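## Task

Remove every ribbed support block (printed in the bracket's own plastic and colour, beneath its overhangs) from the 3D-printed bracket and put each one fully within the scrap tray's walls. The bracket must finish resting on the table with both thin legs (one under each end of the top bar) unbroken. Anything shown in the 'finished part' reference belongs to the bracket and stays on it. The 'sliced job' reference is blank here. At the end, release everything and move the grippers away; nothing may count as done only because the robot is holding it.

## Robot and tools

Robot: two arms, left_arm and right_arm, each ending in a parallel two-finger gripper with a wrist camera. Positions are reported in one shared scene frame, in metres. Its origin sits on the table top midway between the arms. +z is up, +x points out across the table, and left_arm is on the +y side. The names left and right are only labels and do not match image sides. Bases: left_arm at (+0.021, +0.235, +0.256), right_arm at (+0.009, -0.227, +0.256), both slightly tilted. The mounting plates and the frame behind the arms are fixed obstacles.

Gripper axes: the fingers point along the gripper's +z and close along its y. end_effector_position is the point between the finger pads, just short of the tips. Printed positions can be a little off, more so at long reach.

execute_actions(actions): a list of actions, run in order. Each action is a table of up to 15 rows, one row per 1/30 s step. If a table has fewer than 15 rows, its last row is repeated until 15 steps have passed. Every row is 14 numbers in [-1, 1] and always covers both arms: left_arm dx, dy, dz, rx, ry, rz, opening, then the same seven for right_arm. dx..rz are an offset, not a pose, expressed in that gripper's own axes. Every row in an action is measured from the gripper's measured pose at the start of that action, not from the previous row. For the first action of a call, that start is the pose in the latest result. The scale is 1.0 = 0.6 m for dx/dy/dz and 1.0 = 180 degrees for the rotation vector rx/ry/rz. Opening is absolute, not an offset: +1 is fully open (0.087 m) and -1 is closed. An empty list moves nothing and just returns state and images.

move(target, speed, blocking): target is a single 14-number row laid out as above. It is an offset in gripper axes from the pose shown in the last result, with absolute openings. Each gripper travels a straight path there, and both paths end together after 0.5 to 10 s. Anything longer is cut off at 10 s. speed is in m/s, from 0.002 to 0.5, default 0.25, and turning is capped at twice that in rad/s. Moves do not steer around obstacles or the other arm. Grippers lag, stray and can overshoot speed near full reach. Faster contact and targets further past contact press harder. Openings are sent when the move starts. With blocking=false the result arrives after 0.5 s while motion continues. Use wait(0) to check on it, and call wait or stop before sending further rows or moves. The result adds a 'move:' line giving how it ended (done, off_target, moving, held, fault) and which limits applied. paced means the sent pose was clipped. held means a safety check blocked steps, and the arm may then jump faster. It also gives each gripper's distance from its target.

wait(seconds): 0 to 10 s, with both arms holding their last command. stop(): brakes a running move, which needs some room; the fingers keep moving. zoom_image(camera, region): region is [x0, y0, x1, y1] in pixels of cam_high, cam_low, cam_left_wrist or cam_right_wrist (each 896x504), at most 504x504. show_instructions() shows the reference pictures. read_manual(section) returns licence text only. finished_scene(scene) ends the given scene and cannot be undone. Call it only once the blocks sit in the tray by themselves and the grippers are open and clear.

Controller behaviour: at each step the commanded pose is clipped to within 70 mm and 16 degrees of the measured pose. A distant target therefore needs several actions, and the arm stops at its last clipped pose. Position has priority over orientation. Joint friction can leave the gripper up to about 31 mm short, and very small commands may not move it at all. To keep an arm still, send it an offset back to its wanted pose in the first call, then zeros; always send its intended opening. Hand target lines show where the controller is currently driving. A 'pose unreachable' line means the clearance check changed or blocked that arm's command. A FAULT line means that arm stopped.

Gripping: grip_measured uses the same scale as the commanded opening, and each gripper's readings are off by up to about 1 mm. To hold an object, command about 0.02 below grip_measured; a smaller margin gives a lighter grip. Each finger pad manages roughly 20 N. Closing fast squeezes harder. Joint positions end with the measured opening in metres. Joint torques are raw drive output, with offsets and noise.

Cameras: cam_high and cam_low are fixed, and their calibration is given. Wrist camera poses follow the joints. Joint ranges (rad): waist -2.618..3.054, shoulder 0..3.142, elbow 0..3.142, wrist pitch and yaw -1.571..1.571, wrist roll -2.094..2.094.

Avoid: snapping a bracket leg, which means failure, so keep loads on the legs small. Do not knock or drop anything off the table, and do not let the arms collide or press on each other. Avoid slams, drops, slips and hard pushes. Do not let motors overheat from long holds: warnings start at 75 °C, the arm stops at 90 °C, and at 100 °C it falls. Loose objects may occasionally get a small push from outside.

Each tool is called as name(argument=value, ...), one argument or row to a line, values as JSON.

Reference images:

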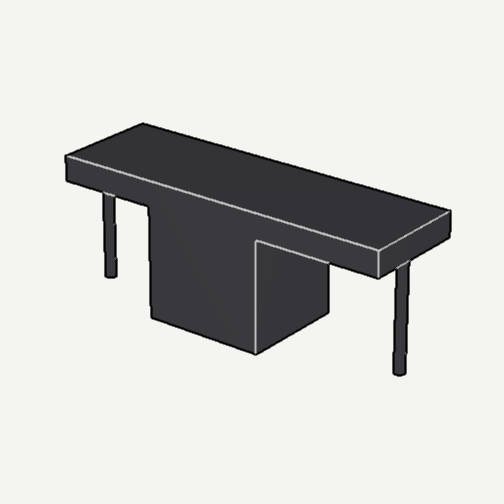

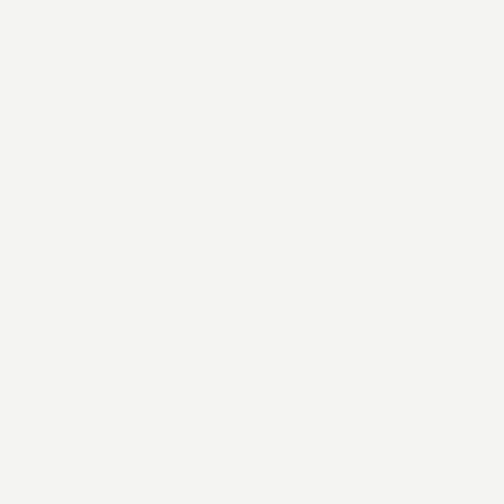

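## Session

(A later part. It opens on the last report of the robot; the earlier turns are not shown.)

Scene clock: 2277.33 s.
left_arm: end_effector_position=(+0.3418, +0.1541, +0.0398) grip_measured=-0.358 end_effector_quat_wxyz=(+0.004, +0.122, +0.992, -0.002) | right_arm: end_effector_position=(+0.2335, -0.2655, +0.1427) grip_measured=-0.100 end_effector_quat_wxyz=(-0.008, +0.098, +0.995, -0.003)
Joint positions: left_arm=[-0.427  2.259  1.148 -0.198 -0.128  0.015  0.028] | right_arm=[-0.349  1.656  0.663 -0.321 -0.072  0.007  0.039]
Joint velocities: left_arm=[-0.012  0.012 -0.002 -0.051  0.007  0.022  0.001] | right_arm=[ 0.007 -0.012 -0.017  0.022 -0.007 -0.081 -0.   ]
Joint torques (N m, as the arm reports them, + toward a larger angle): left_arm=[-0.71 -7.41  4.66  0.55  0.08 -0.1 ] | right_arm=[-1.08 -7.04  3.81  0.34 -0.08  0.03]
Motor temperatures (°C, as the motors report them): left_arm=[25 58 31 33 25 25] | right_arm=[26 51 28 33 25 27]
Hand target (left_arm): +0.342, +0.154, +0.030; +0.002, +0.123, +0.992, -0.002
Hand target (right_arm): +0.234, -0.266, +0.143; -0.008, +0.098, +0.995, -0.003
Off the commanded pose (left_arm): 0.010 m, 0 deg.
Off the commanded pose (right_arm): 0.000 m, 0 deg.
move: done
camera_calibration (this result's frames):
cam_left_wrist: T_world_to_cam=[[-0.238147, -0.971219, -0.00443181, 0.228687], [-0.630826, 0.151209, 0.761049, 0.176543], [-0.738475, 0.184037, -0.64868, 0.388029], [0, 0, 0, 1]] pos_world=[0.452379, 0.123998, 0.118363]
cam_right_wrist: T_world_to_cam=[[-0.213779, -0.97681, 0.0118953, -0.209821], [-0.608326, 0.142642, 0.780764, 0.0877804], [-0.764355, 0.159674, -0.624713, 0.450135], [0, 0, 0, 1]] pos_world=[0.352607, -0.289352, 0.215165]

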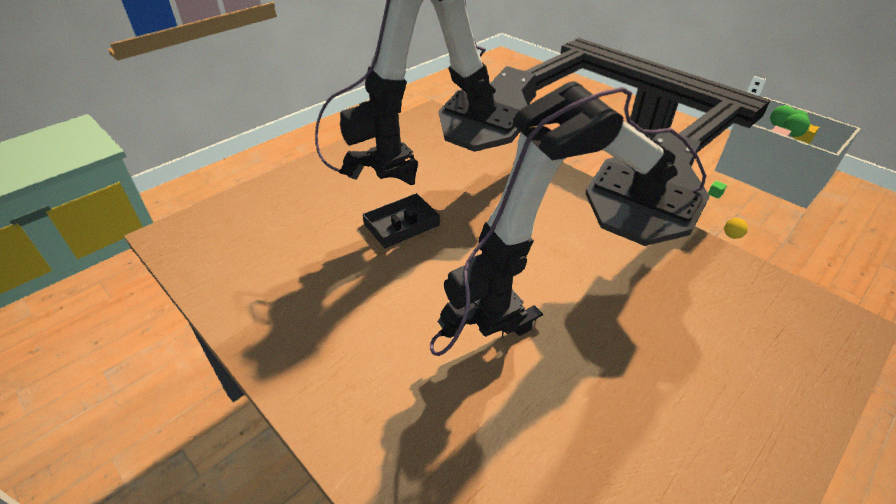

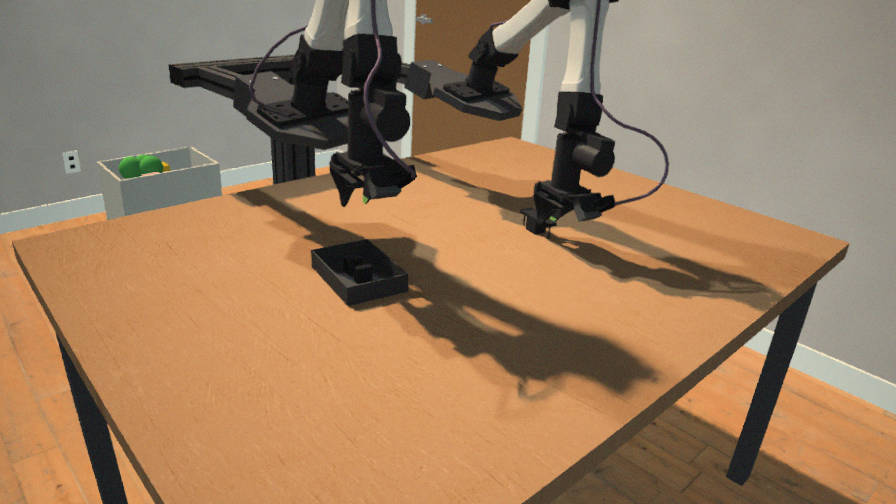

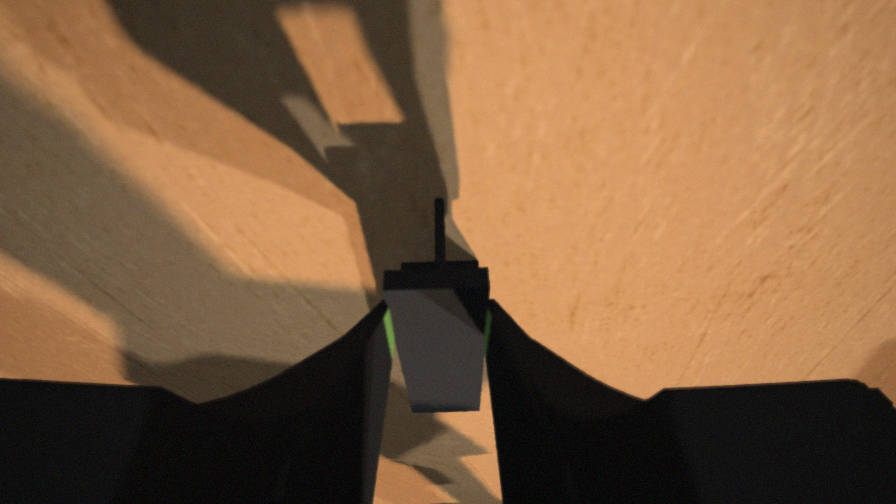

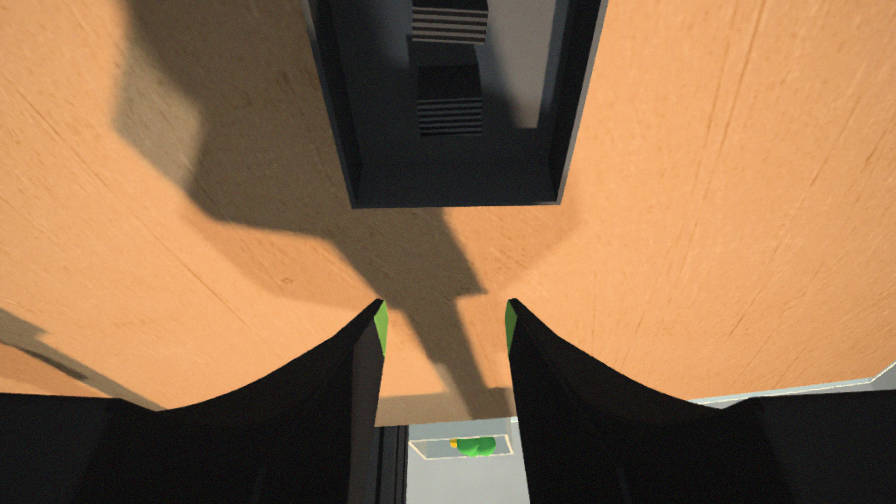

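execute_actions(
  actions=[
    [[0,0,0,0,0,0,-0.44,0,0,0,0,0,0,-0.1],[0,0,0,0,0,0,-0.42,0,0,0,0,0,0,-0.1],[0,0,0,0,0,0,-0.4,0,0,0,0,0,0,-0.1],[0,0,0,0,0,0,-0.38,0,0,0,0,0,0,-0.1],[0,0,0,0,0,0,-0.365,0,0,0,0,0,0,-0.1],[0,0,0,0,0,0,-0.355,0,0,0,0,0,0,-0.1],[0,0,0,0,0,0,-0.345,0,0,0,0,0,0,-0.1],[0,0,0,0,0,0,-0.33,0,0,0,0,0,0,-0.1],[0,0,0,0,0,0,-0.31,0,0,0,0,0,0,-0.1],[0,0,0,0,0,0,-0.28,0,0,0,0,0,0,-0.1],[0,0,0,0,0,0,-0.24,0,0,0,0,0,0,-0.1],[0,0,0,0,0,0,-0.2,0,0,0,0,0,0,-0.1],[0,0,0,0,0,0,-0.16,0,0,0,0,0,0,-0.1],[0,0,0,0,0,0,-0.12,0,0,0,0,0,0,-0.1],[0,0,0,0,0,0,-0.1,0,0,0,0,0,0,-0.1]],
  ],
)

move(
  target=[0, 0, -0.2, 0, 0, 0, -0.1, 0, 0, -0.05, 0, 0, 0, -0.1],
  speed=0.08,
)

Scene clock: 2283.07 s.
left_arm: end_effector_position=(+0.3418, +0.1541, +0.0398) grip_measured=-0.111 end_effector_quat_wxyz=(+0.004, +0.122, +0.992, -0.002) | right_arm: end_effector_position=(+0.2335, -0.2655, +0.1427) grip_measured=-0.100 end_effector_quat_wxyz=(-0.008, +0.098, +0.995, -0.003)
Joint positions: left_arm=[-0.427  2.259  1.148 -0.198 -0.128  0.015  0.039] | right_arm=[-0.349  1.656  0.663 -0.321 -0.072  0.007  0.039]
Joint velocities: left_arm=[-0.007  0.007  0.002 -0.037  0.022 -0.007  0.019] | right_arm=[-0.007 -0.007 -0.002  0.037  0.022  0.022 -0.001]
Joint torques (N m, as the arm reports them, + toward a larger angle): left_arm=[-1.02 -9.99  3.02  0.45  0.06 -0.16] | right_arm=[-1.04 -7.04  3.79  0.33 -0.08  0.02]
Motor temperatures (°C, as the motors report them): left_arm=[25 58 31 33 25 25] | right_arm=[25 51 29 33 25 27]
Hand target (left_arm): +0.342, +0.154, +0.040; +0.004, +0.122, +0.992, -0.002
Hand target (right_arm): +0.233, -0.265, +0.143; -0.008, +0.098, +0.995, -0.003
Off the commanded pose (left_arm): 0.000 m, 0 deg.
Off the commanded pose (right_arm): 0.000 m, 0 deg.
camera_calibration (this result's frames):
cam_left_wrist: T_world_to_cam=[[-0.238147, -0.971219, -0.00443181, 0.228687], [-0.630826, 0.151209, 0.761049, 0.176543], [-0.738475, 0.184037, -0.64868, 0.388029], [0, 0, 0, 1]] pos_world=[0.452379, 0.123998, 0.118363]
cam_right_wrist: T_world_to_cam=[[-0.213779, -0.97681, 0.0118953, -0.209821], [-0.608326, 0.142642, 0.780764, 0.0877804], [-0.764355, 0.159674, -0.624713, 0.450135], [0, 0, 0, 1]] pos_world=[0.352607, -0.289352, 0.215165]

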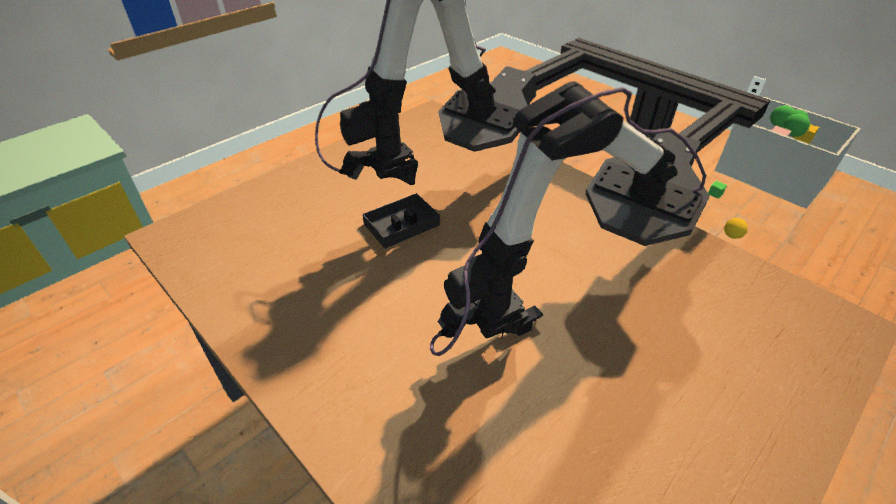

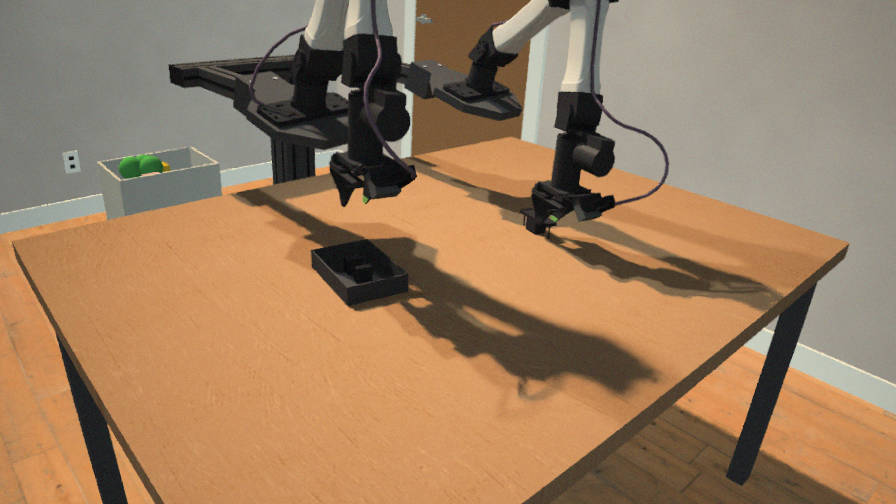

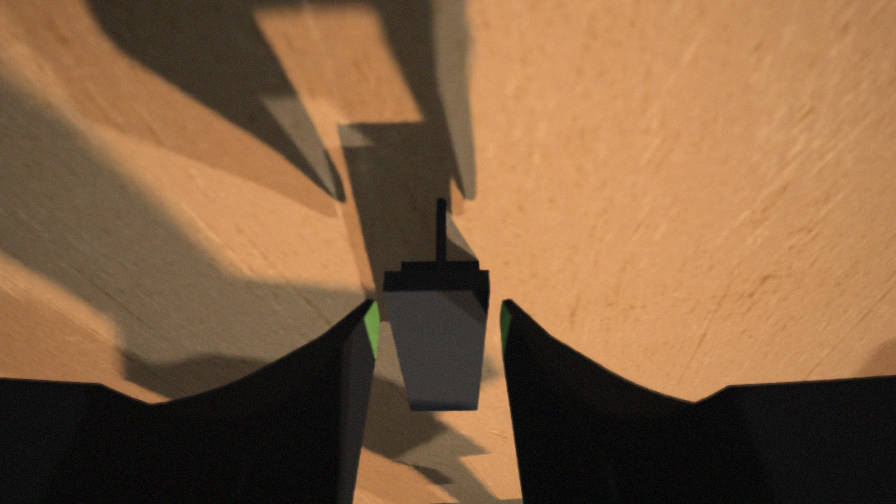

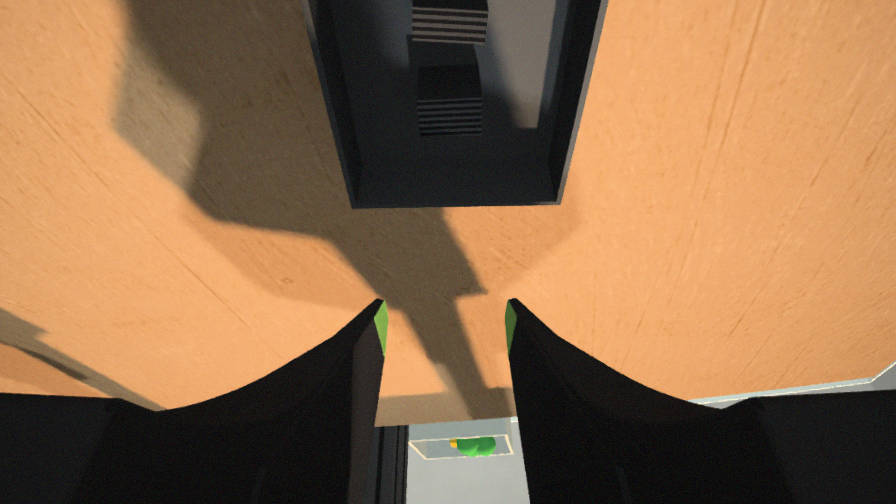

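Scene clock: 2285.07 s.
left_arm: end_effector_position=(+0.3531, +0.1541, +0.1590) grip_measured=-0.100 end_effector_quat_wxyz=(+0.018, +0.119, +0.993, -0.008) | right_arm: end_effector_position=(+0.2229, -0.2615, +0.1669) grip_measured=-0.100 end_effector_quat_wxyz=(-0.022, +0.099, +0.995, -0.002)
Joint positions: left_arm=[-0.46   1.894  1.148 -0.539 -0.129 -0.021  0.039] | right_arm=[-0.349  1.553  0.663 -0.452 -0.072  0.006  0.039]
Joint velocities: left_arm=[-0.012  0.007  0.002  0.022 -0.051 -0.037 -0.001] | right_arm=[ 0.007 -0.017 -0.007 -0.022  0.037  0.051 -0.001]
Joint torques (N m, as the arm reports them, + toward a larger angle): left_arm=[-2.06 -9.96  3.83  0.3  -0.07 -0.22] | right_arm=[-1.94 -7.49  6.6   0.16 -0.1  -0.06]
Motor temperatures (°C, as the motors report them): left_arm=[25 58 31 33 25 25] | right_arm=[25 51 29 33 25 27]
Hand target (left_arm): +0.343, +0.155, +0.161; +0.005, +0.122, +0.992, -0.002
Hand target (right_arm): +0.234, -0.265, +0.173; -0.008, +0.098, +0.995, -0.003
Off the commanded pose (left_arm): 0.012 m, 2 deg.
Off the commanded pose (right_arm): 0.013 m, 2 deg.
move: off_target (left_arm, right_arm)
camera_calibration (this result's frames):
cam_left_wrist: T_world_to_cam=[[-0.230705, -0.973016, 0.00377944, 0.228239], [-0.650887, 0.157212, 0.742718, 0.101939], [-0.723271, 0.168889, -0.669594, 0.473941], [0, 0, 0, 1]] pos_world=[0.461795, 0.126011, 0.240773]
cam_right_wrist: T_world_to_cam=[[-0.21517, -0.976495, 0.0126291, -0.208218], [-0.587448, 0.139753, 0.797104, 0.0537826], [-0.780133, 0.164094, -0.60371, 0.457734], [0, 0, 0, 1]] pos_world=[0.343885, -0.285952, 0.236098]

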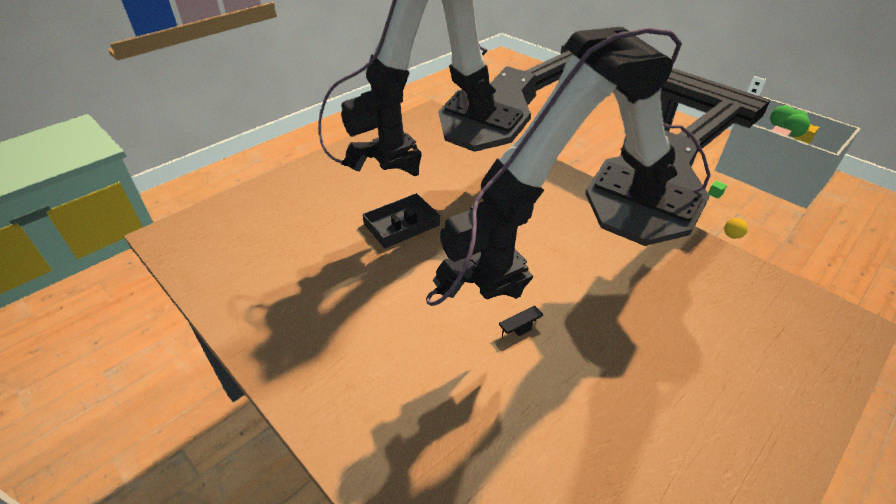

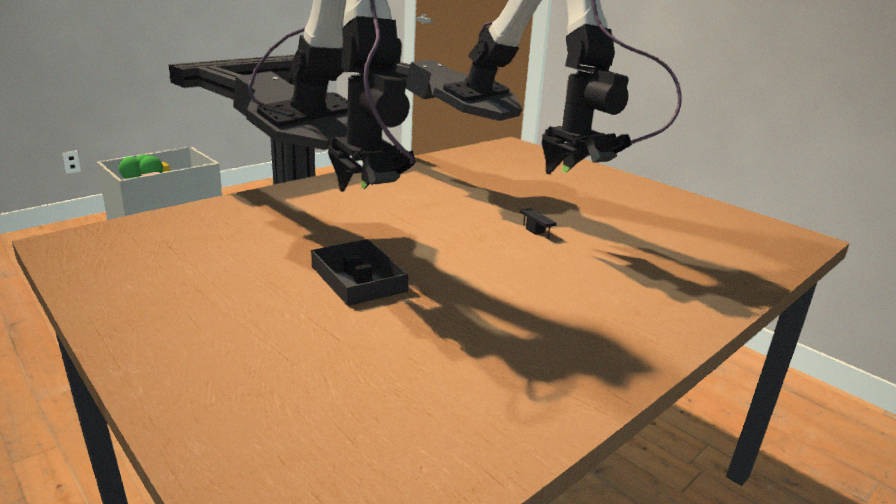

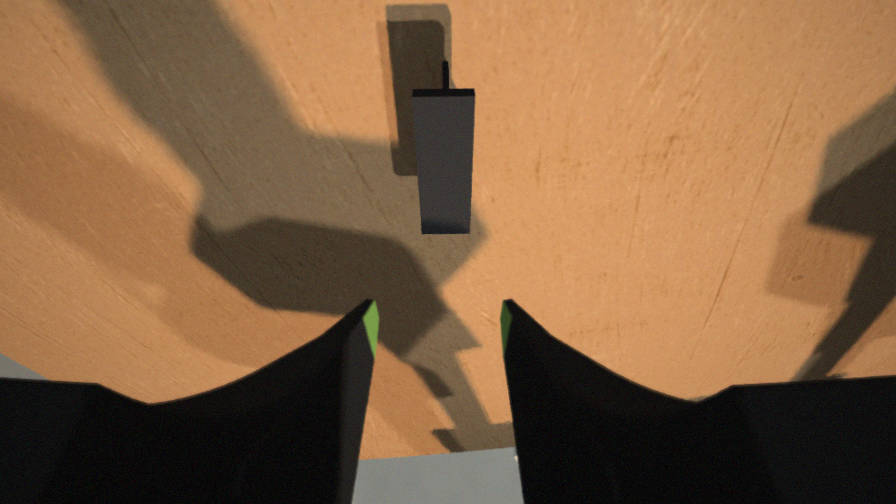

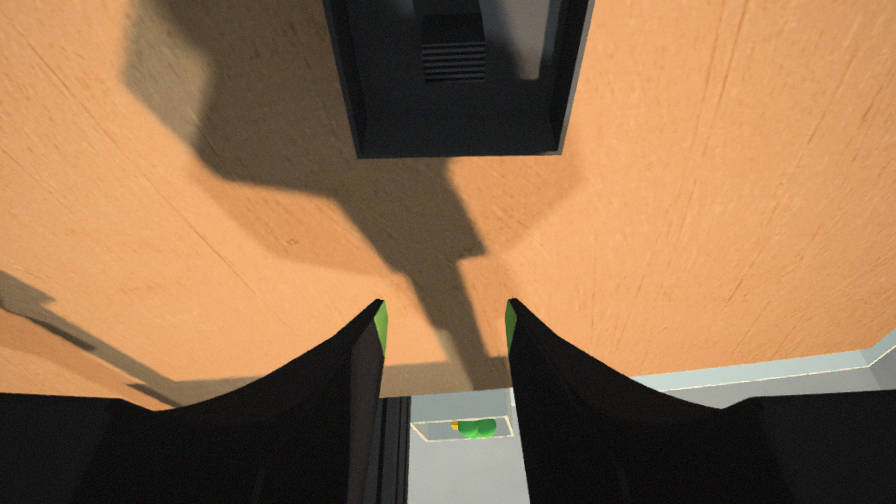

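zoom_image(
  camera="cam_low",
  region=[490, 190, 590, 255],
)

zoom_image(
  camera="cam_high",
  region=[340, 180, 580, 360],
)

Region (490, 190, 590, 255) of cam_low's 896x504 image, scaled by 5.040, with more detail than that image has; it fills the top 328 rows of this view, and the rest is white.

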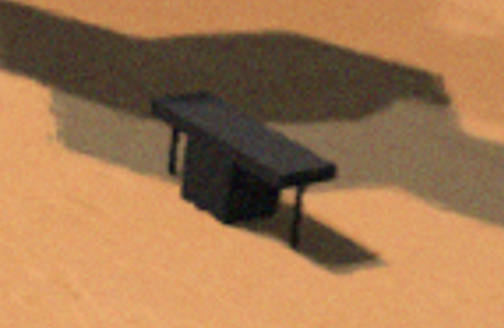

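Region (340, 180, 580, 360) of cam_high's 896x504 image, scaled by 2.100, with more detail than that image has; it fills the top 378 rows of this view, and the rest is white.

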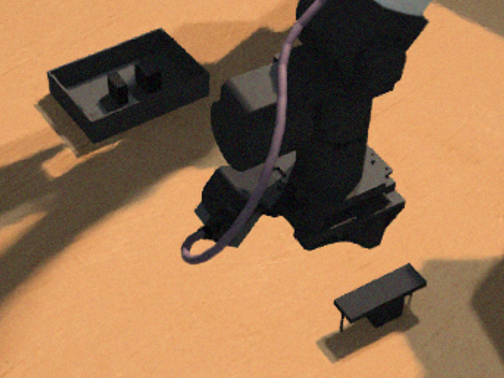

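finished_scene(
  scene=1,
)

The scene is finished: the task was done.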